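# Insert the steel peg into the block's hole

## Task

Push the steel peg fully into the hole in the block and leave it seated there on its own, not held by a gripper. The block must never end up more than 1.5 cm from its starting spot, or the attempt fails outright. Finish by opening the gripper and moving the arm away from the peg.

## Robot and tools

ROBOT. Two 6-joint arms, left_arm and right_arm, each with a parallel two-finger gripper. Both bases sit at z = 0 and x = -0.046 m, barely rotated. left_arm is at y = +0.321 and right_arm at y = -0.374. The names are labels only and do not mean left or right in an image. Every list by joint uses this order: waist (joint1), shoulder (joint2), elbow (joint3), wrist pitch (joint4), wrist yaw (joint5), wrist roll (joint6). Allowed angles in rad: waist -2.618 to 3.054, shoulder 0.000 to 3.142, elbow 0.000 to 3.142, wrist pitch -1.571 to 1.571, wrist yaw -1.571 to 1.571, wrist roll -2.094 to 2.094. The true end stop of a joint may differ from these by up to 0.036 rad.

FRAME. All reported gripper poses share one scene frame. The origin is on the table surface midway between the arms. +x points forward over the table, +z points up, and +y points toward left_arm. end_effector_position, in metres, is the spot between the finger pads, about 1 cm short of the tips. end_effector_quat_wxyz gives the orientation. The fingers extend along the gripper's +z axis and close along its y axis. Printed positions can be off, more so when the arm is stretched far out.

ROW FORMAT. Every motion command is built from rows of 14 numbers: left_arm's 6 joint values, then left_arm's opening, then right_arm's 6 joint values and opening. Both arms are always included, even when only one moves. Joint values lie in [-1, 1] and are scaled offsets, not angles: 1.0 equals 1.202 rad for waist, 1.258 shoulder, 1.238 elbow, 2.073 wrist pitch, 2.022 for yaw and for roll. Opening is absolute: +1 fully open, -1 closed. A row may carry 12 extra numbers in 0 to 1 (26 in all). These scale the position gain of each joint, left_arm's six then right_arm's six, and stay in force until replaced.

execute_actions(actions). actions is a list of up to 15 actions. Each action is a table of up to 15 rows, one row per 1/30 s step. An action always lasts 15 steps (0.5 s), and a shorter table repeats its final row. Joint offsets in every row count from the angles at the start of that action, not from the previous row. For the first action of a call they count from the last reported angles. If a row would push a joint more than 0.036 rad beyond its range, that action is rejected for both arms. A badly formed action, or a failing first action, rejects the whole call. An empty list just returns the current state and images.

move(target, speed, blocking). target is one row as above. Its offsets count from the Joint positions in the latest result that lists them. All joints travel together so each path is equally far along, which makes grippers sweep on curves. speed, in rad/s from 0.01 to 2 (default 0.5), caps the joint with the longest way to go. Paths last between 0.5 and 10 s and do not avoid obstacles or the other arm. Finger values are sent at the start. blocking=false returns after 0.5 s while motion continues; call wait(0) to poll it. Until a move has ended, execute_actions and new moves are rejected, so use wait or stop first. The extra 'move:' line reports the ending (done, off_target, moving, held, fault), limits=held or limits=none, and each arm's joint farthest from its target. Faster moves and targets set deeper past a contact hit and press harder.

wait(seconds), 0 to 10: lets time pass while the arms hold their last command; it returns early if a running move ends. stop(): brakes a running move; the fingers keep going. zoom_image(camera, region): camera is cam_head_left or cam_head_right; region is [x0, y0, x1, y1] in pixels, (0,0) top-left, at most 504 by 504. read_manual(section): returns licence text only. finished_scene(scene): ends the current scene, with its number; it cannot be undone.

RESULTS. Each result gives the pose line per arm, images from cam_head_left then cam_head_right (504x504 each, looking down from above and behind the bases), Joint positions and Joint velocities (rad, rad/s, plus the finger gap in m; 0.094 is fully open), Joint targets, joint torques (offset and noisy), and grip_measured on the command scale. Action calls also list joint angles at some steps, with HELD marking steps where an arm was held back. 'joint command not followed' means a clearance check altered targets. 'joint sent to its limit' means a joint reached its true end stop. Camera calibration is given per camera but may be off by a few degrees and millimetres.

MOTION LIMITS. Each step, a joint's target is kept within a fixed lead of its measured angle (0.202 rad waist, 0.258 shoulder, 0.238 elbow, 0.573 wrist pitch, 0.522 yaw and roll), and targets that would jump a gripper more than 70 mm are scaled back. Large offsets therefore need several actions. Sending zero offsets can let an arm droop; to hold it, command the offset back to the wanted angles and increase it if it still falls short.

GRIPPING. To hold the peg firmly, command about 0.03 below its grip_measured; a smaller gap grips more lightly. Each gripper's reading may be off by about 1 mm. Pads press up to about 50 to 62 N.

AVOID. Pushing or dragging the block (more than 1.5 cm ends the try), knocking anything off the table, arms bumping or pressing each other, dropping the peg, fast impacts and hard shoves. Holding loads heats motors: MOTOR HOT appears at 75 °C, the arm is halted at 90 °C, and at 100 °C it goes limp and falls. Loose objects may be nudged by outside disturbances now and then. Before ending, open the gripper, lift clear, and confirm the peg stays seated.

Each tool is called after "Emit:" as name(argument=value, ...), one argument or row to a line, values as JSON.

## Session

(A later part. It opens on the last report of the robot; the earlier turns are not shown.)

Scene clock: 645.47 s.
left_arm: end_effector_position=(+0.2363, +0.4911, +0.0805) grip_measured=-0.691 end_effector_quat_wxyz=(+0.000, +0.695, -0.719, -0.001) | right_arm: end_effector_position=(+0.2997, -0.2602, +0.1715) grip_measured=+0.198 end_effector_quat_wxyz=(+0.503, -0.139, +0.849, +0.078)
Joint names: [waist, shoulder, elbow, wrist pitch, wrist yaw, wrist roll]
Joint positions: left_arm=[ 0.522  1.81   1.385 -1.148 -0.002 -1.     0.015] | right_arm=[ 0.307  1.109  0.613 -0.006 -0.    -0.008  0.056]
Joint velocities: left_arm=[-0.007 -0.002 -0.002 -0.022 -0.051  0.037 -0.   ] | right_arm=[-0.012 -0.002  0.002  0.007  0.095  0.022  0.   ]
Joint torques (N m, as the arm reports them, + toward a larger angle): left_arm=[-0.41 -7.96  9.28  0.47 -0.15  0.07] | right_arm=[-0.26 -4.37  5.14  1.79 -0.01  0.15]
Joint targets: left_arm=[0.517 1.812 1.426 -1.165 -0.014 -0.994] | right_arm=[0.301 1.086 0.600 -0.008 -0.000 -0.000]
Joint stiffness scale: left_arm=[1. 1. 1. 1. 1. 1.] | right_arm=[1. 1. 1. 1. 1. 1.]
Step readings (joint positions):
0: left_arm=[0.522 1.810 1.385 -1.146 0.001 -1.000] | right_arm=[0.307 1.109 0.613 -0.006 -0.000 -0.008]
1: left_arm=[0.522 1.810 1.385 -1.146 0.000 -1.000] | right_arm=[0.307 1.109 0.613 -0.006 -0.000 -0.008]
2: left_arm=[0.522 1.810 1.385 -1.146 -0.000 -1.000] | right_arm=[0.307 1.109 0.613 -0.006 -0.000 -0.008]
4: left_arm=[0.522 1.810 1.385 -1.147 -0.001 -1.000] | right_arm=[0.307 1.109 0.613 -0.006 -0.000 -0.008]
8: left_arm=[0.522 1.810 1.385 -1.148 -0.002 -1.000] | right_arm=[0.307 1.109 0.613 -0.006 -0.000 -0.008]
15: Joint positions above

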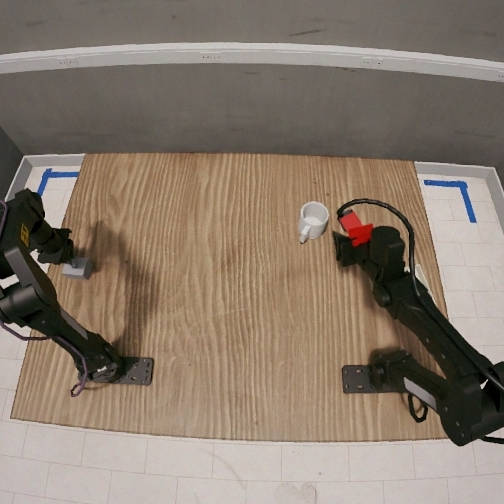

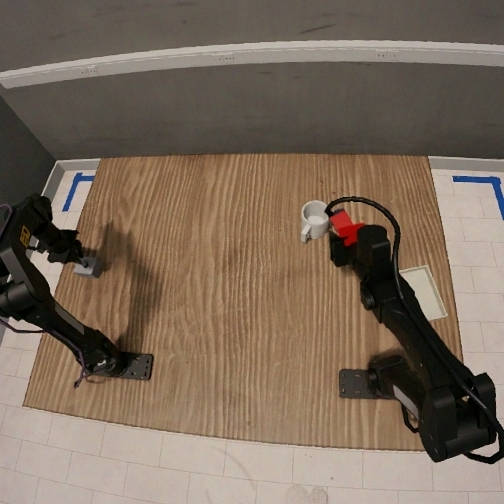

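Emit:
execute_actions(
  actions=[
    [[-0.002,0.006,0.033,0,0,0.003,-0.8, -0.005,-0.018,-0.01,-0.001,0,0.004,0.2],[-0.002,0.007,0.033,0,0,0.003,-0.8, -0.005,-0.018,-0.01,-0.001,0,0.004,0.2],[-0.002,0.008,0.033,0,0,0.003,-0.8, -0.005,-0.018,-0.01,-0.001,0,0.004,0.2],[-0.002,0.009,0.033,0,0,0.003,-0.8, -0.005,-0.018,-0.01,-0.001,0,0.004,0.2],[-0.002,0.010,0.033,0,0,0.003,-0.8, -0.005,-0.018,-0.01,-0.001,0,0.004,0.2],[-0.002,0.011,0.033,0,0,0.003,-0.8, -0.005,-0.018,-0.01,-0.001,0,0.004,0.2],[-0.002,0.012,0.033,0,0,0.003,-0.8, -0.005,-0.018,-0.01,-0.001,0,0.004,0.2],[-0.002,0.013,0.033,0,0,0.003,-0.8, -0.005,-0.018,-0.01,-0.001,0,0.004,0.2],[-0.002,0.014,0.033,0,0,0.003,-0.8, -0.005,-0.018,-0.01,-0.001,0,0.004,0.2],[-0.002,0.015,0.033,0,0,0.003,-0.8, -0.005,-0.018,-0.01,-0.001,0,0.004,0.2],[-0.002,0.016,0.033,0,0,0.003,-0.8, -0.005,-0.018,-0.01,-0.001,0,0.004,0.2]],
  ],
)

Emit:
zoom_image(
  camera="cam_head_left",
  region=[50, 240, 100, 290],
)

Emit:
zoom_image(
  camera="cam_head_right",
  region=[60, 240, 110, 290],
)

Scene clock: 661.63 s.
left_arm: end_effector_position=(+0.2362, +0.4908, +0.0754) grip_measured=-0.691 end_effector_quat_wxyz=(+0.008, +0.695, -0.719, -0.002) | right_arm: end_effector_position=(+0.2997, -0.2602, +0.1715) grip_measured=+0.198 end_effector_quat_wxyz=(+0.503, -0.139, +0.849, +0.078)
Joint names: [waist, shoulder, elbow, wrist pitch, wrist yaw, wrist roll]
Joint positions: left_arm=[ 0.522  1.826  1.385 -1.146 -0.001 -1.     0.015] | right_arm=[ 0.307  1.109  0.613 -0.006 -0.    -0.008  0.056]
Joint velocities: left_arm=[-0.002 -0.002 -0.007  0.125  0.007  0.022  0.001] | right_arm=[-0.007 -0.017 -0.002 -0.037 -0.066 -0.007 -0.   ]
Joint torques (N m, as the arm reports them, + toward a larger angle): left_arm=[-0.2  -7.83  9.2   0.58 -0.01  0.07] | right_arm=[-0.6  -4.38  5.02  1.75 -0.02  0.09]
Joint targets: left_arm=[0.520 1.830 1.426 -1.148 -0.002 -0.994] | right_arm=[0.301 1.086 0.600 -0.008 -0.000 -0.000]
Joint stiffness scale: left_arm=[1. 1. 1. 1. 1. 1.] | right_arm=[1. 1. 1. 1. 1. 1.]
Step readings (joint positions):
0: left_arm=[0.522 1.810 1.385 -1.148 -0.002 -1.000] | right_arm=[0.307 1.109 0.613 -0.006 -0.000 -0.008]
1: left_arm=[0.522 1.810 1.385 -1.148 -0.002 -1.000] | right_arm=[0.307 1.109 0.613 -0.006 -0.000 -0.008]
2: left_arm=[0.522 1.810 1.385 -1.148 -0.002 -1.000] | right_arm=[0.307 1.109 0.613 -0.006 -0.000 -0.008]
4: left_arm=[0.522 1.810 1.385 -1.148 -0.002 -1.000] | right_arm=[0.307 1.109 0.613 -0.006 -0.000 -0.008]
8: left_arm=[0.522 1.817 1.385 -1.148 -0.002 -1.000] | right_arm=[0.307 1.109 0.613 -0.006 -0.000 -0.008]
15: Joint positions above

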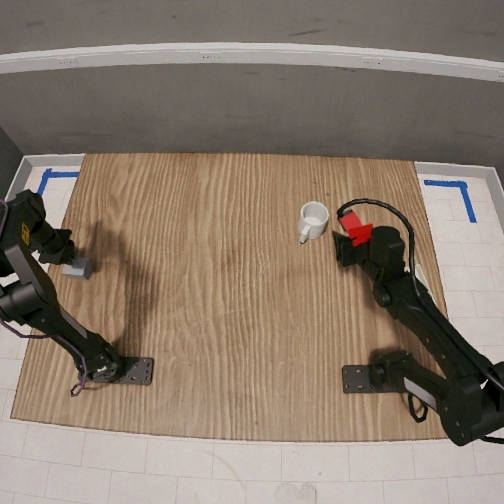

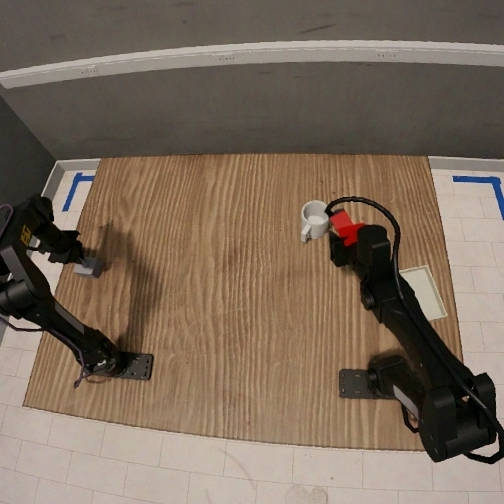

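Region (50, 240, 100, 290) of cam_head_left's 504x504 image, scaled by 10.080, with more detail than that image has.

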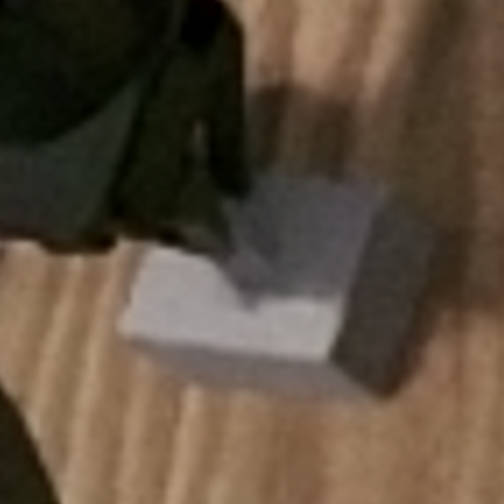

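Region (60, 240, 110, 290) of cam_head_right's 504x504 image, scaled by 10.080, with more detail than that image has.

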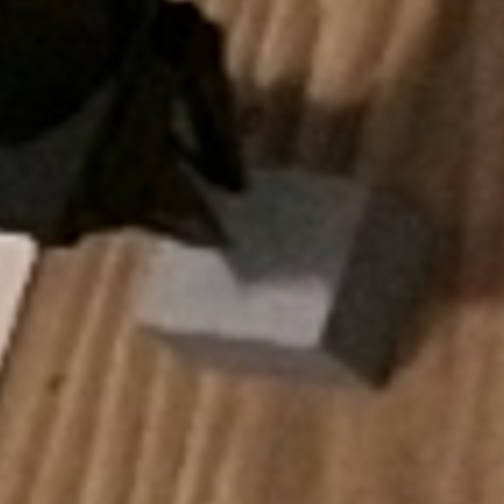

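Emit:
execute_actions(
  actions=[
    [[-0.002,0.003,-0.013,0.004,0,0.003,-0.8, -0.005,-0.018,-0.01,-0.001,0,0.004,0.2]],
    [[-0.002,0.003,-0.022,0.009,0,0.003,-0.8, -0.005,-0.018,-0.01,-0.001,0,0.004,0.2]],
    [[-0.002,0.003,-0.022,0.010,0,0.003,-0.8, -0.005,-0.018,-0.01,-0.001,0,0.004,0.2]],
    [[-0.002,0.003,-0.022,0.010,0,0.003,-0.8, -0.005,-0.018,-0.01,-0.001,0,0.004,0.2]],
  ],
)

Scene clock: 688.23 s.
left_arm: end_effector_position=(+0.2371, +0.4914, +0.0754) grip_measured=-0.691 end_effector_quat_wxyz=(+0.006, +0.695, -0.719, -0.002) | right_arm: end_effector_position=(+0.2996, -0.2602, +0.1714) grip_measured=+0.198 end_effector_quat_wxyz=(+0.503, -0.139, +0.850, +0.078)
Joint names: [waist, shoulder, elbow, wrist pitch, wrist yaw, wrist roll]
Joint positions: left_arm=[ 0.522  1.826  1.385 -1.142 -0.001 -1.     0.015] | right_arm=[ 0.307  1.109  0.613 -0.007 -0.    -0.008  0.056]
Joint velocities: left_arm=[ 0.002 -0.012  0.007  0.081 -0.095 -0.007 -0.001] | right_arm=[-0.012 -0.002  0.002 -0.066  0.007  0.081  0.   ]
Joint torques (N m, as the arm reports them, + toward a larger angle): left_arm=[-0.23 -7.96  3.73  0.78  0.01  0.07] | right_arm=[-0.4  -4.39  5.32  1.73  0.02  0.09]
Joint targets: left_arm=[0.520 1.830 1.358 -1.121 -0.001 -0.994] | right_arm=[0.301 1.086 0.600 -0.009 -0.000 -0.000]
Joint stiffness scale: left_arm=[1. 1. 1. 1. 1. 1.] | right_arm=[1. 1. 1. 1. 1. 1.]
Step readings (joint positions; steps 1 to 15: 1st action; 16 to 30: 2nd action; 31 to 45: 3rd action; 46 to 60: 4th action):
0: left_arm=[0.522 1.826 1.385 -1.146 -0.001 -1.000] | right_arm=[0.307 1.109 0.613 -0.006 -0.000 -0.008]
1: left_arm=[0.522 1.826 1.385 -1.145 -0.001 -1.000] | right_arm=[0.307 1.109 0.613 -0.006 -0.000 -0.008]
2: left_arm=[0.522 1.826 1.385 -1.145 -0.001 -1.000] | right_arm=[0.307 1.109 0.613 -0.006 -0.000 -0.008]
4: left_arm=[0.522 1.826 1.385 -1.145 -0.001 -1.000] | right_arm=[0.307 1.109 0.613 -0.006 -0.000 -0.008]
8: left_arm=[0.522 1.826 1.385 -1.145 -0.001 -1.000] | right_arm=[0.307 1.109 0.613 -0.007 -0.000 -0.008]
15: left_arm=[0.522 1.826 1.385 -1.145 -0.001 -1.000] | right_arm=[0.307 1.109 0.613 -0.007 -0.000 -0.008]
16: left_arm=[0.522 1.826 1.385 -1.145 -0.001 -1.000] | right_arm=[0.307 1.109 0.613 -0.007 -0.000 -0.008]
17: left_arm=[0.522 1.826 1.385 -1.144 -0.001 -1.000] | right_arm=[0.307 1.109 0.613 -0.007 -0.000 -0.008]
19: left_arm=[0.522 1.826 1.385 -1.142 -0.001 -1.000] | right_arm=[0.307 1.109 0.613 -0.007 -0.000 -0.008]
23: left_arm=[0.522 1.826 1.385 -1.142 -0.001 -1.000] | right_arm=[0.307 1.109 0.613 -0.007 -0.000 -0.008]
30: left_arm=[0.522 1.826 1.385 -1.142 -0.001 -1.000] | right_arm=[0.307 1.109 0.613 -0.007 -0.000 -0.008]
31: left_arm=[0.522 1.826 1.385 -1.142 -0.001 -1.000] | right_arm=[0.307 1.109 0.613 -0.007 -0.000 -0.008]
32: left_arm=[0.522 1.826 1.385 -1.142 -0.001 -1.000] | right_arm=[0.307 1.109 0.613 -0.007 -0.000 -0.008]
34: left_arm=[0.522 1.826 1.385 -1.142 -0.001 -1.000] | right_arm=[0.307 1.109 0.613 -0.007 -0.000 -0.008]
38: left_arm=[0.522 1.826 1.385 -1.142 -0.001 -1.000] | right_arm=[0.307 1.109 0.613 -0.007 -0.000 -0.008]
45: left_arm=[0.522 1.826 1.385 -1.142 -0.001 -1.000] | right_arm=[0.307 1.109 0.613 -0.007 -0.000 -0.008]
46: left_arm=[0.522 1.826 1.385 -1.142 -0.001 -1.000] | right_arm=[0.307 1.109 0.613 -0.007 -0.000 -0.008]
47: left_arm=[0.522 1.826 1.385 -1.142 -0.001 -1.000] | right_arm=[0.307 1.109 0.613 -0.007 -0.000 -0.008]
49: left_arm=[0.522 1.826 1.385 -1.142 -0.001 -1.000] | right_arm=[0.307 1.109 0.613 -0.007 -0.000 -0.008]
53: left_arm=[0.522 1.826 1.385 -1.142 -0.001 -1.000] | right_arm=[0.307 1.109 0.613 -0.007 -0.000 -0.008]
60: Joint positions above

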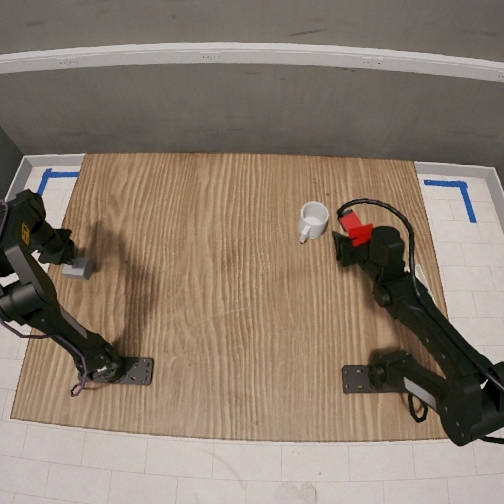

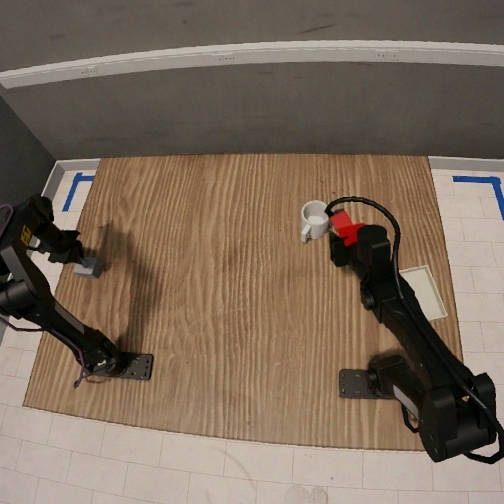

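Emit:
execute_actions(
  actions=[
    [[-0.002,0.003,-0.028,0.010,0,0.003,-0.8, -0.005,-0.018,-0.01,-0.001,0,0.004,0.2]],
    [[-0.002,0.003,-0.028,0.012,0,0.003,-0.8, -0.005,-0.018,-0.01,-0.001,0,0.004,0.2]],
    [[-0.002,0.003,-0.028,0.012,0,0.003,-0.8, -0.005,-0.018,-0.01,-0.001,0,0.004,0.2]],
  ],
)

Scene clock: 698.10 s.
left_arm: end_effector_position=(+0.2356, +0.4903, +0.0656) grip_measured=-0.691 end_effector_quat_wxyz=(+0.005, +0.695, -0.719, -0.001) | right_arm: end_effector_position=(+0.2995, -0.2603, +0.1712) grip_measured=+0.198 end_effector_quat_wxyz=(+0.503, -0.139, +0.850, +0.078)
Joint names: [waist, shoulder, elbow, wrist pitch, wrist yaw, wrist roll]
Joint positions: left_arm=[ 0.522  1.826  1.346 -1.101 -0.001 -0.999  0.015] | right_arm=[ 0.307  1.109  0.613 -0.008 -0.    -0.008  0.056]
Joint velocities: left_arm=[ 0.002 -0.007 -0.002 -0.007 -0.022  0.007 -0.001] | right_arm=[ 0.017  0.002  0.002 -0.007 -0.007 -0.051  0.   ]
Joint torques (N m, as the arm reports them, + toward a larger angle): left_arm=[-0.21 -7.87  3.69  0.75  0.    0.08] | right_arm=[-0.59 -4.33  5.15  1.71  0.    0.11]
Joint targets: left_arm=[0.520 1.830 1.318 -1.084 -0.001 -0.994] | right_arm=[0.301 1.086 0.600 -0.010 -0.000 -0.000]
Joint stiffness scale: left_arm=[1. 1. 1. 1. 1. 1.] | right_arm=[1. 1. 1. 1. 1. 1.]
Step readings (joint positions; steps 1 to 15: 1st action; 16 to 30: 2nd action; 31 to 45: 3rd action):
0: left_arm=[0.522 1.826 1.385 -1.142 -0.001 -1.000] | right_arm=[0.307 1.109 0.613 -0.007 -0.000 -0.008]
1: left_arm=[0.522 1.826 1.383 -1.140 -0.001 -1.000] | right_arm=[0.307 1.109 0.613 -0.007 -0.000 -0.008]
2: left_arm=[0.522 1.826 1.379 -1.138 -0.001 -1.000] | right_arm=[0.307 1.109 0.613 -0.007 -0.000 -0.008]
4: left_arm=[0.522 1.826 1.371 -1.131 -0.001 -1.000] | right_arm=[0.307 1.109 0.613 -0.007 -0.000 -0.008]
8: left_arm=[0.522 1.826 1.369 -1.128 -0.001 -1.000] | right_arm=[0.307 1.109 0.613 -0.007 -0.000 -0.008]
15: left_arm=[0.522 1.826 1.369 -1.128 -0.001 -1.000] | right_arm=[0.307 1.109 0.613 -0.007 -0.000 -0.008]
16: left_arm=[0.522 1.826 1.367 -1.125 -0.001 -1.000] | right_arm=[0.307 1.109 0.613 -0.007 -0.000 -0.008]
17: left_arm=[0.522 1.826 1.363 -1.121 -0.001 -1.000] | right_arm=[0.307 1.109 0.613 -0.007 -0.000 -0.008]
19: left_arm=[0.522 1.826 1.355 -1.112 -0.001 -1.000] | right_arm=[0.307 1.109 0.613 -0.007 -0.000 -0.008]
23: left_arm=[0.522 1.826 1.353 -1.109 -0.001 -1.000] | right_arm=[0.307 1.109 0.613 -0.007 -0.000 -0.008]
30: left_arm=[0.522 1.826 1.353 -1.109 -0.001 -1.000] | right_arm=[0.307 1.109 0.613 -0.007 -0.000 -0.008]
31: left_arm=[0.522 1.826 1.351 -1.107 -0.001 -1.000] | right_arm=[0.307 1.109 0.613 -0.007 -0.000 -0.008]
32: left_arm=[0.522 1.826 1.347 -1.103 -0.001 -1.000] | right_arm=[0.307 1.109 0.613 -0.007 -0.000 -0.008]
34: left_arm=[0.522 1.826 1.346 -1.101 -0.001 -1.000] | right_arm=[0.307 1.109 0.613 -0.008 -0.000 -0.008]
38: left_arm=[0.522 1.826 1.346 -1.101 -0.001 -0.999] | right_arm=[0.307 1.109 0.613 -0.008 -0.000 -0.008]
45: Joint positions above

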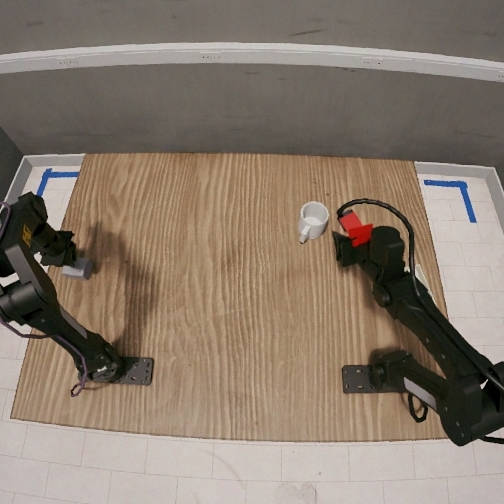

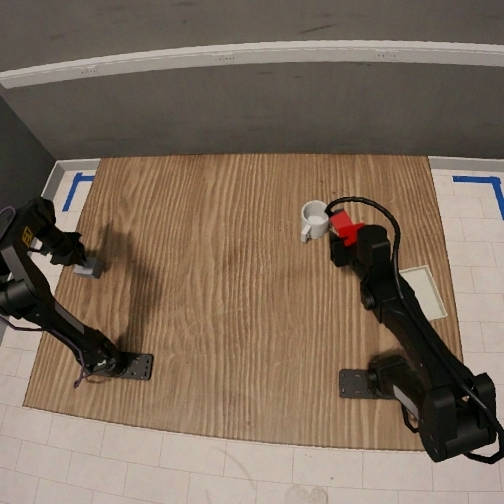

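Emit:
execute_actions(
  actions=[
    [[-0.002,0.003,-0.03,0.016,0,0.003,-0.8, -0.005,-0.018,-0.01,-0.001,0,0.004,0.2]],
    [[-0.002,0.003,-0.03,0.016,0,0.003,-0.8, -0.005,-0.018,-0.01,-0.001,0,0.004,0.2]],
    [[-0.002,0.003,-0.03,0.016,0,0.003,-0.8, -0.005,-0.018,-0.01,-0.001,0,0.004,0.2]],
  ],
)

Emit:
zoom_image(
  camera="cam_head_right",
  region=[50, 230, 120, 300],
)

Scene clock: 707.70 s.
left_arm: end_effector_position=(+0.2357, +0.4903, +0.0656) grip_measured=-0.691 end_effector_quat_wxyz=(+0.005, +0.695, -0.719, -0.001) | right_arm: end_effector_position=(+0.2995, -0.2603, +0.1711) grip_measured=+0.198 end_effector_quat_wxyz=(+0.503, -0.139, +0.850, +0.078)
Joint names: [waist, shoulder, elbow, wrist pitch, wrist yaw, wrist roll]
Joint positions: left_arm=[ 0.522  1.826  1.346 -1.1   -0.001 -0.999  0.015] | right_arm=[ 0.307  1.109  0.613 -0.008 -0.    -0.008  0.056]
Joint velocities: left_arm=[-0.002 -0.012  0.002  0.007  0.007 -0.037  0.   ] | right_arm=[-0.002 -0.002  0.007 -0.066  0.037  0.007 -0.001]
Joint torques (N m, as the arm reports them, + toward a larger angle): left_arm=[-0.2  -7.89  2.86  0.9   0.01  0.07] | right_arm=[-0.51 -4.45  5.12  1.78 -0.01  0.11]
Joint targets: left_arm=[0.520 1.830 1.308 -1.067 -0.001 -0.993] | right_arm=[0.301 1.086 0.600 -0.010 -0.000 -0.000]
Joint stiffness scale: left_arm=[1. 1. 1. 1. 1. 1.] | right_arm=[1. 1. 1. 1. 1. 1.]
Step readings (joint positions; steps 1 to 15: 1st action; 16 to 30: 2nd action; 31 to 45: 3rd action):
0: left_arm=[0.522 1.826 1.346 -1.101 -0.001 -0.999] | right_arm=[0.307 1.109 0.613 -0.008 -0.000 -0.008]
1: left_arm=[0.522 1.826 1.346 -1.100 -0.001 -0.999] | right_arm=[0.307 1.109 0.613 -0.008 -0.000 -0.008]
2: left_arm=[0.522 1.826 1.346 -1.100 -0.001 -0.999] | right_arm=[0.307 1.109 0.613 -0.008 -0.000 -0.008]
4: left_arm=[0.522 1.826 1.346 -1.100 -0.001 -0.999] | right_arm=[0.307 1.109 0.613 -0.008 -0.000 -0.008]
8: left_arm=[0.522 1.826 1.346 -1.100 -0.001 -0.999] | right_arm=[0.307 1.109 0.613 -0.008 -0.000 -0.008]
15: left_arm=[0.522 1.826 1.346 -1.100 -0.001 -0.999] | right_arm=[0.307 1.109 0.613 -0.008 -0.000 -0.008]
16: left_arm=[0.522 1.826 1.346 -1.100 -0.001 -0.999] | right_arm=[0.307 1.109 0.613 -0.008 -0.000 -0.008]
17: left_arm=[0.522 1.826 1.346 -1.100 -0.001 -0.999] | right_arm=[0.307 1.109 0.613 -0.008 -0.000 -0.008]
19: left_arm=[0.522 1.826 1.346 -1.100 -0.001 -0.999] | right_arm=[0.307 1.109 0.613 -0.008 -0.000 -0.008]
23: left_arm=[0.522 1.826 1.346 -1.100 -0.001 -0.999] | right_arm=[0.307 1.109 0.613 -0.008 -0.000 -0.008]
30: left_arm=[0.522 1.826 1.346 -1.100 -0.001 -0.999] | right_arm=[0.307 1.109 0.613 -0.008 -0.000 -0.008]
31: left_arm=[0.522 1.826 1.346 -1.100 -0.001 -0.999] | right_arm=[0.307 1.109 0.613 -0.008 -0.000 -0.008]
32: left_arm=[0.522 1.826 1.346 -1.100 -0.001 -0.999] | right_arm=[0.307 1.109 0.613 -0.008 -0.000 -0.008]
34: left_arm=[0.522 1.826 1.346 -1.100 -0.001 -0.999] | right_arm=[0.307 1.109 0.613 -0.008 -0.000 -0.008]
38: left_arm=[0.522 1.826 1.346 -1.100 -0.001 -0.999] | right_arm=[0.307 1.109 0.613 -0.008 -0.000 -0.008]
45: Joint positions above

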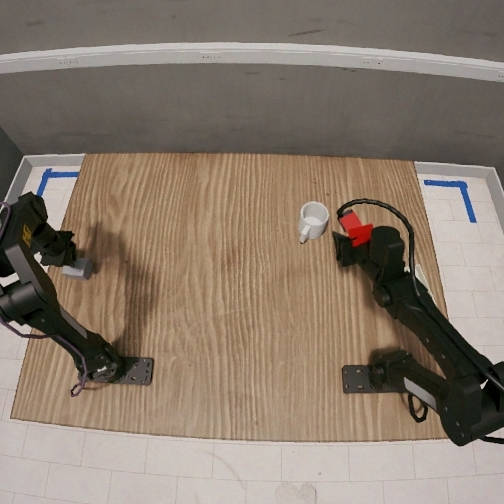

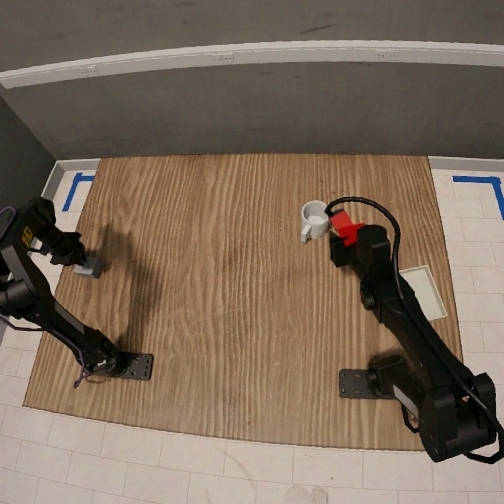

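Region (50, 230, 120, 300) of cam_head_right's 504x504 image, scaled by 7.200, with more detail than that image has.

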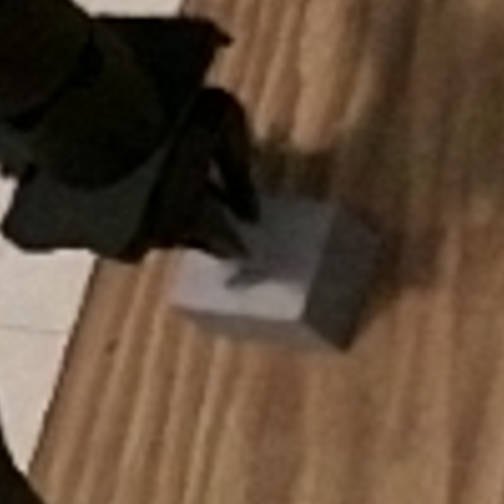

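Emit:
execute_actions(
  actions=[
    [[-0.002,0.003,0.015,0.0,0,0.003,-0.8, -0.005,-0.018,-0.01,-0.001,0,0.004,0.2]],
    [[-0.002,0.003,0.015,0.0,0,0.003,-0.3, -0.005,-0.018,-0.01,-0.001,0,0.004,0.2]],
  ],
)

Emit:
zoom_image(
  camera="cam_head_right",
  region=[50, 230, 120, 300],
)

Emit:
zoom_image(
  camera="cam_head_left",
  region=[40, 230, 110, 300],
)

Scene clock: 718.63 s.
left_arm: end_effector_position=(+0.2357, +0.4903, +0.0656) grip_measured=-0.302 end_effector_quat_wxyz=(+0.005, +0.695, -0.719, -0.001) | right_arm: end_effector_position=(+0.2994, -0.2603, +0.1710) grip_measured=+0.198 end_effector_quat_wxyz=(+0.502, -0.139, +0.850, +0.078)
Joint names: [waist, shoulder, elbow, wrist pitch, wrist yaw, wrist roll]
Joint positions: left_arm=[ 0.522  1.826  1.346 -1.1   -0.001 -0.999  0.033] | right_arm=[ 0.307  1.109  0.613 -0.009 -0.    -0.008  0.056]
Joint velocities: left_arm=[-0.012 -0.012  0.002  0.066 -0.066  0.081  0.001] | right_arm=[-0.002 -0.017  0.007  0.037  0.051 -0.051 -0.001]
Joint torques (N m, as the arm reports them, + toward a larger angle): left_arm=[-0.21 -7.88  7.45  0.6   0.02  0.07] | right_arm=[-0.43 -4.51  5.05  1.81  0.01  0.1 ]
Joint targets: left_arm=[0.520 1.830 1.364 -1.100 -0.001 -0.994] | right_arm=[0.301 1.086 0.600 -0.011 -0.000 -0.000]
Joint stiffness scale: left_arm=[1. 1. 1. 1. 1. 1.] | right_arm=[1. 1. 1. 1. 1. 1.]
Step readings (joint positions; steps 1 to 15: 1st action; 16 to 30: 2nd action):
0: left_arm=[0.522 1.826 1.346 -1.100 -0.001 -0.999] | right_arm=[0.307 1.109 0.613 -0.009 -0.000 -0.008]
1: left_arm=[0.522 1.826 1.346 -1.100 -0.001 -0.999] | right_arm=[0.307 1.109 0.613 -0.009 -0.000 -0.008]
2: left_arm=[0.522 1.826 1.346 -1.100 -0.001 -0.999] | right_arm=[0.307 1.109 0.613 -0.009 -0.000 -0.008]
4: left_arm=[0.522 1.826 1.346 -1.100 -0.001 -0.999] | right_arm=[0.307 1.109 0.613 -0.009 -0.000 -0.008]
8: left_arm=[0.522 1.826 1.346 -1.100 -0.001 -0.999] | right_arm=[0.307 1.109 0.613 -0.009 -0.000 -0.008]
15: left_arm=[0.522 1.826 1.346 -1.100 -0.001 -0.999] | right_arm=[0.307 1.109 0.613 -0.009 -0.000 -0.008]
16: left_arm=[0.522 1.826 1.346 -1.100 -0.001 -0.999] | right_arm=[0.307 1.109 0.613 -0.009 -0.000 -0.008]
17: left_arm=[0.522 1.826 1.346 -1.100 -0.001 -0.999] | right_arm=[0.307 1.109 0.613 -0.009 -0.000 -0.008]
19: left_arm=[0.522 1.826 1.346 -1.100 -0.001 -0.999] | right_arm=[0.307 1.109 0.613 -0.009 -0.000 -0.008]
23: left_arm=[0.522 1.826 1.346 -1.100 -0.001 -0.999] | right_arm=[0.307 1.109 0.613 -0.009 -0.000 -0.008]
30: Joint positions above

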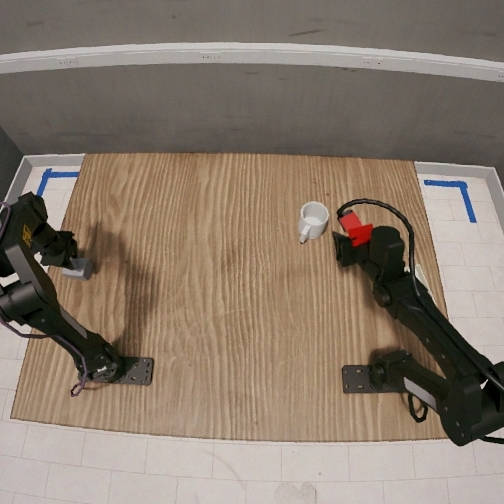

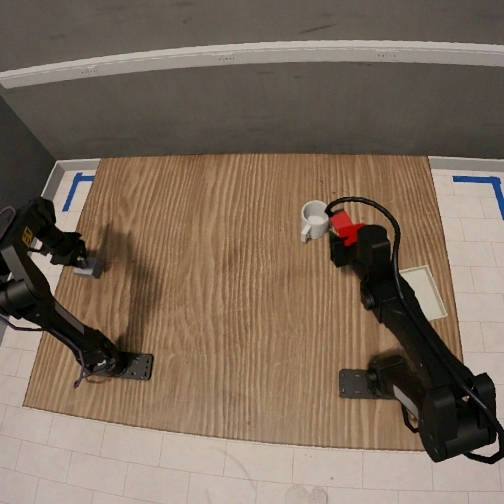

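Region (50, 230, 120, 300) of cam_head_right's 504x504 image, scaled by 7.200, with more detail than that image has.

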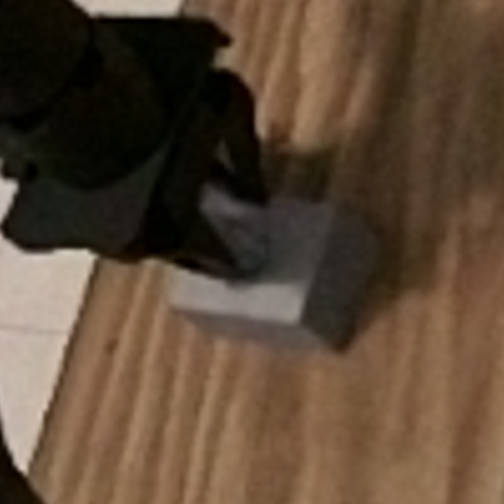

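Region (40, 230, 110, 300) of cam_head_left's 504x504 image, scaled by 7.200, with more detail than that image has.

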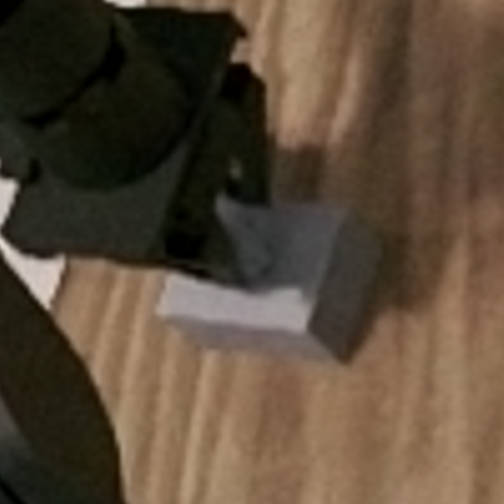

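Emit:
execute_actions(
  actions=[],
)

Scene clock: 748.10 s.
left_arm: end_effector_position=(+0.2357, +0.4903, +0.0656) grip_measured=-0.302 end_effector_quat_wxyz=(+0.005, +0.695, -0.719, -0.001) | right_arm: end_effector_position=(+0.2994, -0.2603, +0.1710) grip_measured=+0.198 end_effector_quat_wxyz=(+0.502, -0.139, +0.850, +0.078)
Joint names: [waist, shoulder, elbow, wrist pitch, wrist yaw, wrist roll]
Joint positions: left_arm=[ 0.522  1.826  1.346 -1.1   -0.001 -0.999  0.033] | right_arm=[ 0.307  1.109  0.613 -0.009 -0.    -0.008  0.056]
Joint velocities: left_arm=[ 0.002  0.002 -0.002 -0.007 -0.022  0.022 -0.001] | right_arm=[-0.002 -0.002 -0.002 -0.007  0.007 -0.022 -0.   ]
Joint torques (N m, as the arm reports them, + toward a larger angle): left_arm=[-0.19 -7.86  7.41  0.6   0.01  0.08] | right_arm=[-0.56 -4.3   4.97  1.77 -0.01  0.12]
Joint targets: left_arm=[0.520 1.830 1.364 -1.100 -0.001 -0.994] | right_arm=[0.301 1.086 0.600 -0.011 -0.000 -0.000]
Joint stiffness scale: left_arm=[1. 1. 1. 1. 1. 1.] | right_arm=[1. 1. 1. 1. 1. 1.]

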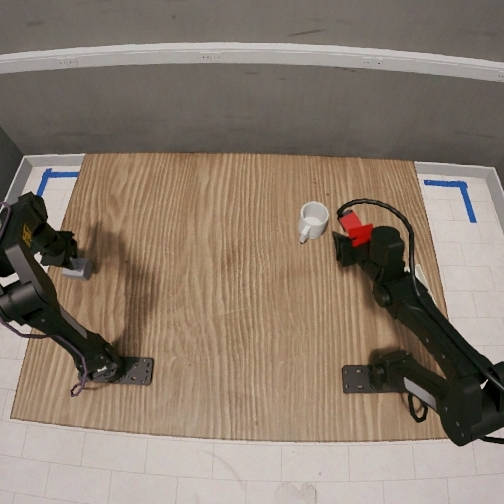

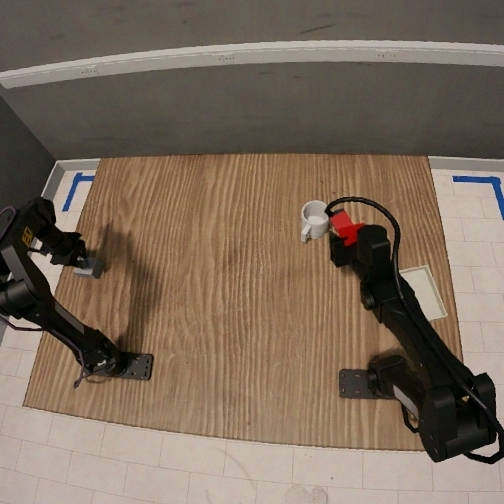

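Emit:
move(
  target=[0, -0.04, 0.178, -0.109, 0, 0.002, -0.3, -0.005, -0.018, -0.01, -0.001, 0, 0.004, 0.2],
  speed=0.2,
)

Emit:
zoom_image(
  camera="cam_head_left",
  region=[40, 230, 110, 300],
)

Emit:
zoom_image(
  camera="cam_head_right",
  region=[50, 230, 120, 300],
)

Scene clock: 765.40 s.
left_arm: end_effector_position=(+0.2364, +0.4908, +0.1203) grip_measured=-0.302 end_effector_quat_wxyz=(+0.004, +0.695, -0.719, -0.001) | right_arm: end_effector_position=(+0.2994, -0.2603, +0.1710) grip_measured=+0.198 end_effector_quat_wxyz=(+0.502, -0.139, +0.850, +0.078)
Joint names: [waist, shoulder, elbow, wrist pitch, wrist yaw, wrist roll]
Joint positions: left_arm=[ 0.522  1.799  1.531 -1.31  -0.001 -0.999  0.033] | right_arm=[ 0.307  1.109  0.613 -0.009 -0.    -0.008  0.056]
Joint velocities: left_arm=[ 0.002  0.002 -0.017 -0.022 -0.007  0.081  0.   ] | right_arm=[ 0.002 -0.012 -0.012 -0.022 -0.022  0.022 -0.001]
Joint torques (N m, as the arm reports them, + toward a larger angle): left_arm=[ 0.05 -9.86  8.89  0.49  0.01  0.05] | right_arm=[-0.54 -4.56  5.05  1.72  0.01  0.09]
Joint targets: left_arm=[0.522 1.776 1.566 -1.327 -0.001 -0.995] | right_arm=[0.301 1.086 0.600 -0.011 -0.000 -0.000]
Joint stiffness scale: left_arm=[1. 1. 1. 1. 1. 1.] | right_arm=[1. 1. 1. 1. 1. 1.]
move: off_target (left_arm, right_arm); limits=none; left_arm: farthest joint: the elbow, 0.035 radians from its target (0.221 radians at the start); right_arm: farthest joint: the shoulder, 0.022 radians from its target (0.022 radians at the start)

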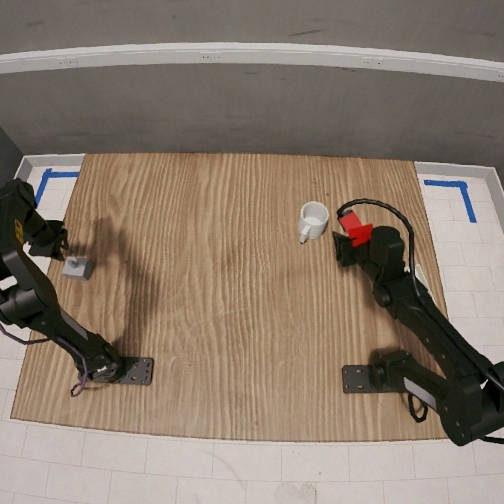

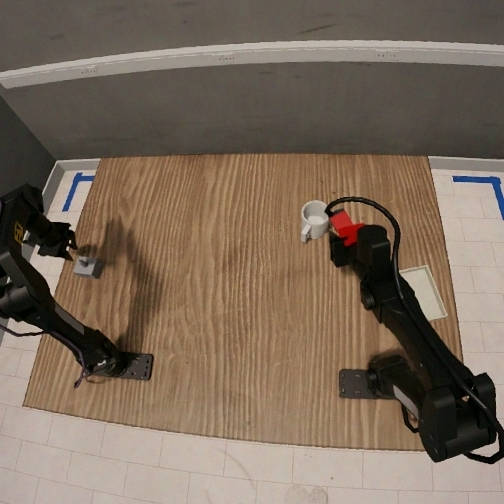

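Region (40, 230, 110, 300) of cam_head_left's 504x504 image, scaled by 7.200, with more detail than that image has.

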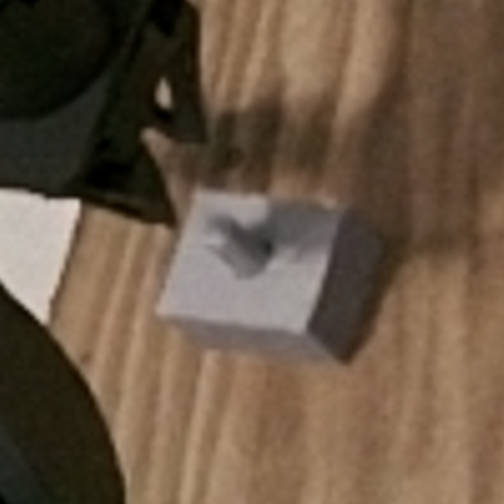

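Region (50, 230, 120, 300) of cam_head_right's 504x504 image, scaled by 7.200, with more detail than that image has.

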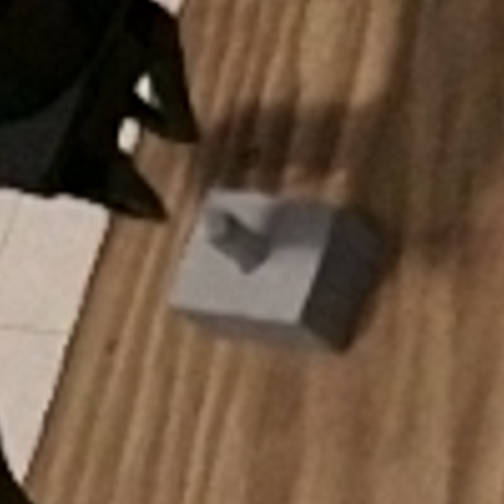

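Emit:
move(
  target=[0, 0.02, -0.121, 0.082, 0, 0.002, -1, -0.005, -0.018, -0.01, -0.001, 0, 0.004, 0.2],
  speed=0.12,
)

Emit:
zoom_image(
  camera="cam_head_left",
  region=[40, 230, 110, 300],
)

Scene clock: 785.73 s.
left_arm: end_effector_position=(+0.2384, +0.4920, +0.0825) grip_measured=-0.997 end_effector_quat_wxyz=(+0.001, +0.695, -0.719, -0.000) | right_arm: end_effector_position=(+0.2993, -0.2603, +0.1709) grip_measured=+0.198 end_effector_quat_wxyz=(+0.502, -0.139, +0.850, +0.078)
Joint names: [waist, shoulder, elbow, wrist pitch, wrist yaw, wrist roll]
Joint positions: left_arm=[ 0.522  1.817  1.402 -1.158 -0.001 -0.999  0.   ] | right_arm=[ 0.307  1.109  0.613 -0.009 -0.    -0.008  0.056]
Joint velocities: left_arm=[ 0.007 -0.002 -0.002  0.022 -0.037 -0.066  0.002] | right_arm=[-0.022 -0.012 -0.002 -0.007 -0.051  0.022 -0.   ]
Joint torques (N m, as the arm reports them, + toward a larger angle): left_arm=[ 0.   -7.58  4.25  0.77  0.02  0.06] | right_arm=[-0.48 -4.44  5.21  1.78  0.    0.1 ]
Joint targets: left_arm=[0.522 1.824 1.381 -1.140 -0.001 -0.995] | right_arm=[0.301 1.086 0.600 -0.011 -0.000 -0.000]
Joint stiffness scale: left_arm=[1. 1. 1. 1. 1. 1.] | right_arm=[1. 1. 1. 1. 1. 1.]
move: off_target (left_arm, right_arm); limits=none; left_arm: farthest joint: the elbow, 0.021 radians from its target (0.150 radians at the start); right_arm: farthest joint: the shoulder, 0.022 radians from its target (0.022 radians at the start)

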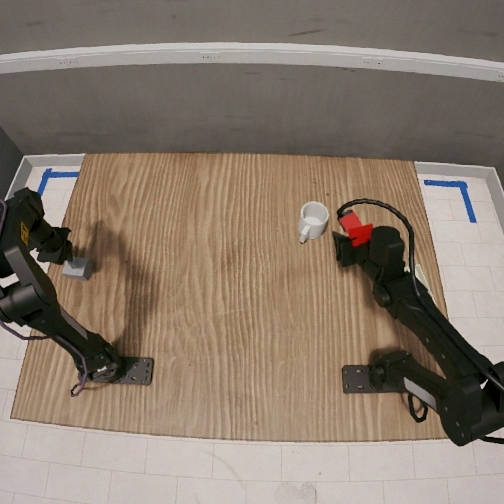

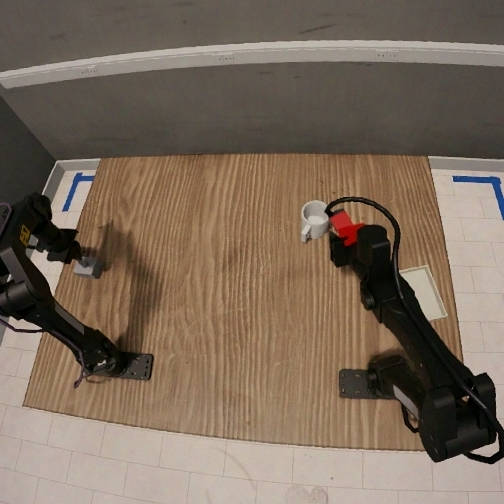

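Region (40, 230, 110, 300) of cam_head_left's 504x504 image, scaled by 7.200, with more detail than that image has.

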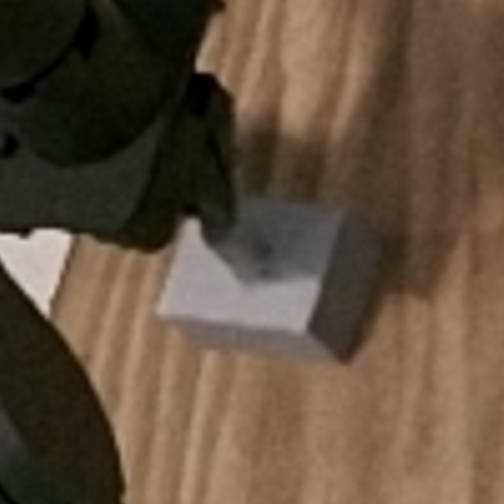

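Emit:
move(
  target=[0, 0.03, -0.02, 0.009, 0, 0.002, -1, -0.005, -0.018, -0.01, -0.001, 0, 0.004, 0.2],
  speed=0.05,
)

Scene clock: 792.87 s.
left_arm: end_effector_position=(+0.2383, +0.4919, +0.0818) grip_measured=-0.997 end_effector_quat_wxyz=(+0.002, +0.695, -0.719, -0.001) | right_arm: end_effector_position=(+0.2993, -0.2603, +0.1709) grip_measured=+0.198 end_effector_quat_wxyz=(+0.502, -0.139, +0.850, +0.078)
Joint names: [waist, shoulder, elbow, wrist pitch, wrist yaw, wrist roll]
Joint positions: left_arm=[ 0.522  1.819  1.402 -1.158 -0.001 -0.999  0.   ] | right_arm=[ 0.307  1.109  0.613 -0.009 -0.    -0.008  0.056]
Joint velocities: left_arm=[-0.007 -0.012  0.002 -0.066  0.022 -0.066 -0.   ] | right_arm=[-0.002  0.002 -0.002  0.022  0.037 -0.007  0.   ]
Joint torques (N m, as the arm reports them, + toward a larger angle): left_arm=[ 0.01 -5.47  4.    0.78  0.01  0.05] | right_arm=[-0.52 -4.37  4.97  1.8  -0.01  0.12]
Joint targets: left_arm=[0.522 1.855 1.377 -1.139 -0.001 -0.995] | right_arm=[0.301 1.086 0.600 -0.011 -0.000 -0.000]
Joint stiffness scale: left_arm=[1. 1. 1. 1. 1. 1.] | right_arm=[1. 1. 1. 1. 1. 1.]
move: off_target (left_arm, right_arm); limits=none; left_arm: farthest joint: the shoulder, 0.036 radians from its target (0.038 radians at the start); right_arm: farthest joint: the shoulder, 0.022 radians from its target (0.022 radians at the start)

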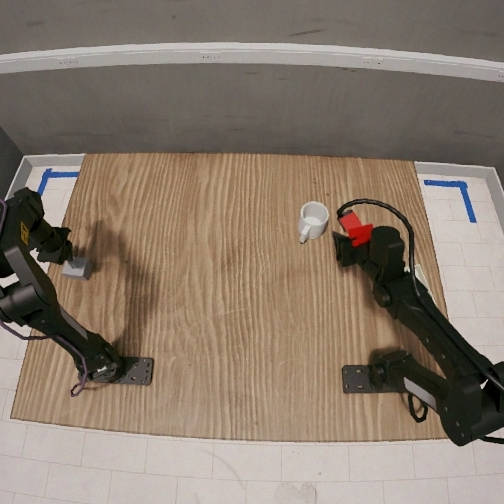

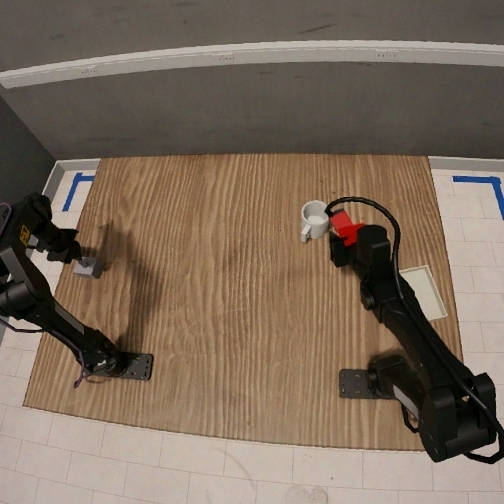

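Peg is bottomed out. Lift and clear.

Emit:
move(
  target=[0, -0.05, 0.16, -0.09, 0, 0, -1, -0.005, -0.018, -0.01, -0.001, 0, 0.004, 0.2],
  speed=0.3,
)

Emit:
move(
  target=[-0.4, -0.3, -0.2, 0.2, 0, 0.49, 0, -0.005, -0.018, -0.01, -0.001, 0, 0.004, 0.2],
  speed=0.6,
)

Emit:
finished_scene(
  scene=1,
)

Scene clock: 800.17 s.
left_arm: end_effector_position=(+0.2402, +0.4930, +0.1370) grip_measured=-0.997 end_effector_quat_wxyz=(-0.017, +0.695, -0.719, +0.004) | right_arm: end_effector_position=(+0.2993, -0.2603, +0.1708) grip_measured=+0.198 end_effector_quat_wxyz=(+0.502, -0.139, +0.850, +0.078)
Joint names: [waist, shoulder, elbow, wrist pitch, wrist yaw, wrist roll]
Joint positions: left_arm=[ 0.522  1.775  1.567 -1.328 -0.001 -0.999  0.   ] | right_arm=[ 0.307  1.109  0.613 -0.01  -0.    -0.008  0.056]
Joint velocities: left_arm=[ 0.007 -0.012 -0.007 -0.007 -0.037  0.037 -0.   ] | right_arm=[ 0.002 -0.007  0.002 -0.007 -0.022 -0.022  0.   ]
Joint torques (N m, as the arm reports them, + toward a larger angle): left_arm=[ 0.   -9.43  8.53  0.53  0.02  0.02] | right_arm=[-0.45 -4.35  5.2   1.76 -0.01  0.13]
Joint targets: left_arm=[0.522 1.756 1.600 -1.344 -0.001 -0.999] | right_arm=[0.301 1.086 0.600 -0.012 -0.000 -0.000]
Joint stiffness scale: left_arm=[1. 1. 1. 1. 1. 1.] | right_arm=[1. 1. 1. 1. 1. 1.]
move: off_target (left_arm, right_arm); limits=none; left_arm: farthest joint: the elbow, 0.033 radians from its target (0.198 radians at the start); right_arm: farthest joint: the shoulder, 0.022 radians from its target (0.022 radians at the start)

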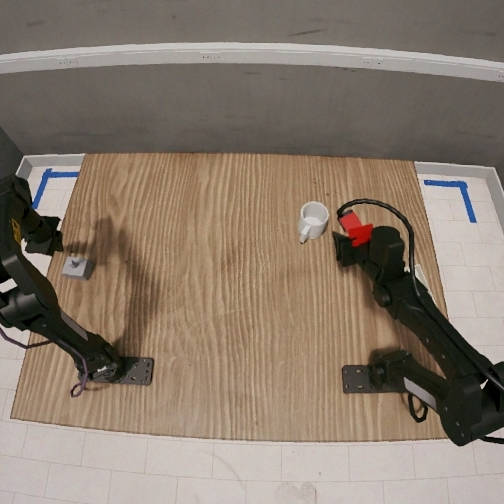

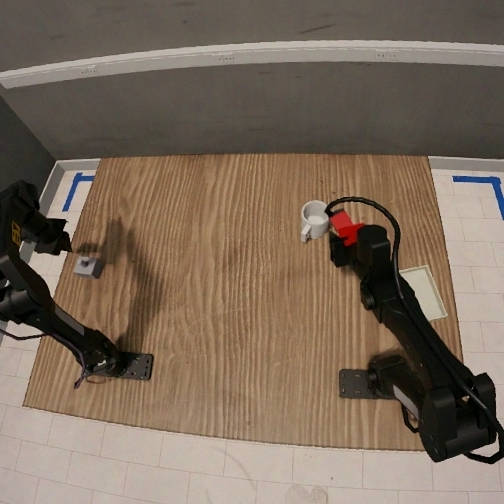

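Scene clock: 802.67 s.
left_arm: end_effector_position=(+0.3147, +0.3443, +0.2095) grip_measured=-0.002 end_effector_quat_wxyz=(+0.277, -0.037, +0.960, +0.007) | right_arm: end_effector_position=(+0.2993, -0.2603, +0.1708) grip_measured=+0.198 end_effector_quat_wxyz=(+0.502, -0.139, +0.850, +0.078)
Joint names: [waist, shoulder, elbow, wrist pitch, wrist yaw, wrist roll]
Joint positions: left_arm=[ 0.046  1.421  1.341 -0.93  -0.001 -0.015  0.047] | right_arm=[ 0.307  1.109  0.613 -0.01  -0.    -0.008  0.056]
Joint velocities: left_arm=[-0.017  0.007  0.007 -0.007 -0.007  0.11  -0.001] | right_arm=[ 0.002  0.002 -0.007  0.066 -0.051  0.051 -0.001]
Joint torques (N m, as the arm reports them, + toward a larger angle): left_arm=[-0.4  -7.13  5.22  1.72  0.02  0.04] | right_arm=[-0.45 -4.32  5.03  1.77  0.01  0.11]
Joint targets: left_arm=[0.042 1.398 1.320 -0.913 -0.001 -0.009] | right_arm=[0.301 1.086 0.600 -0.012 -0.000 -0.000]
Joint stiffness scale: left_arm=[1. 1. 1. 1. 1. 1.] | right_arm=[1. 1. 1. 1. 1. 1.]
move: off_target (left_arm, right_arm); limits=none; left_arm: farthest joint: the shoulder, 0.023 radians from its target (0.377 radians at the start); right_arm: farthest joint: the shoulder, 0.022 radians from its target (0.022 radians at the start)

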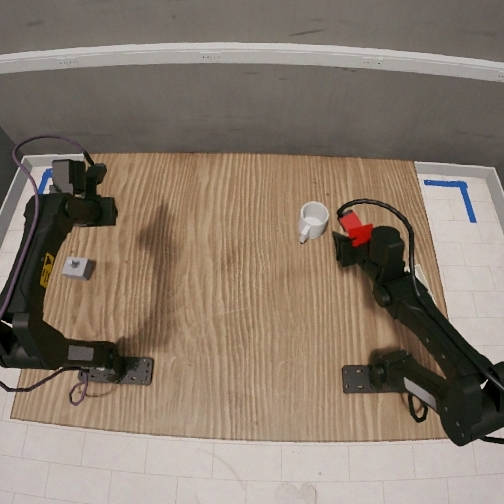

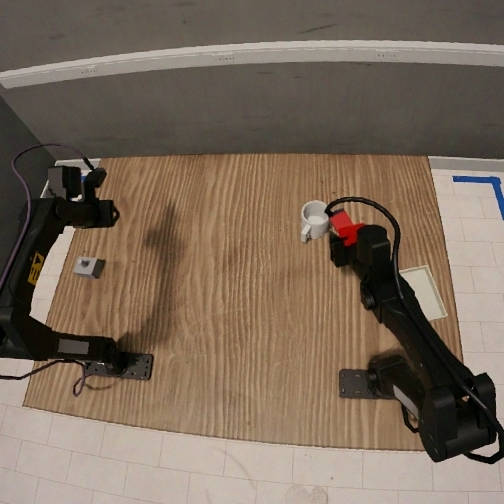

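The scene is finished: the task was done.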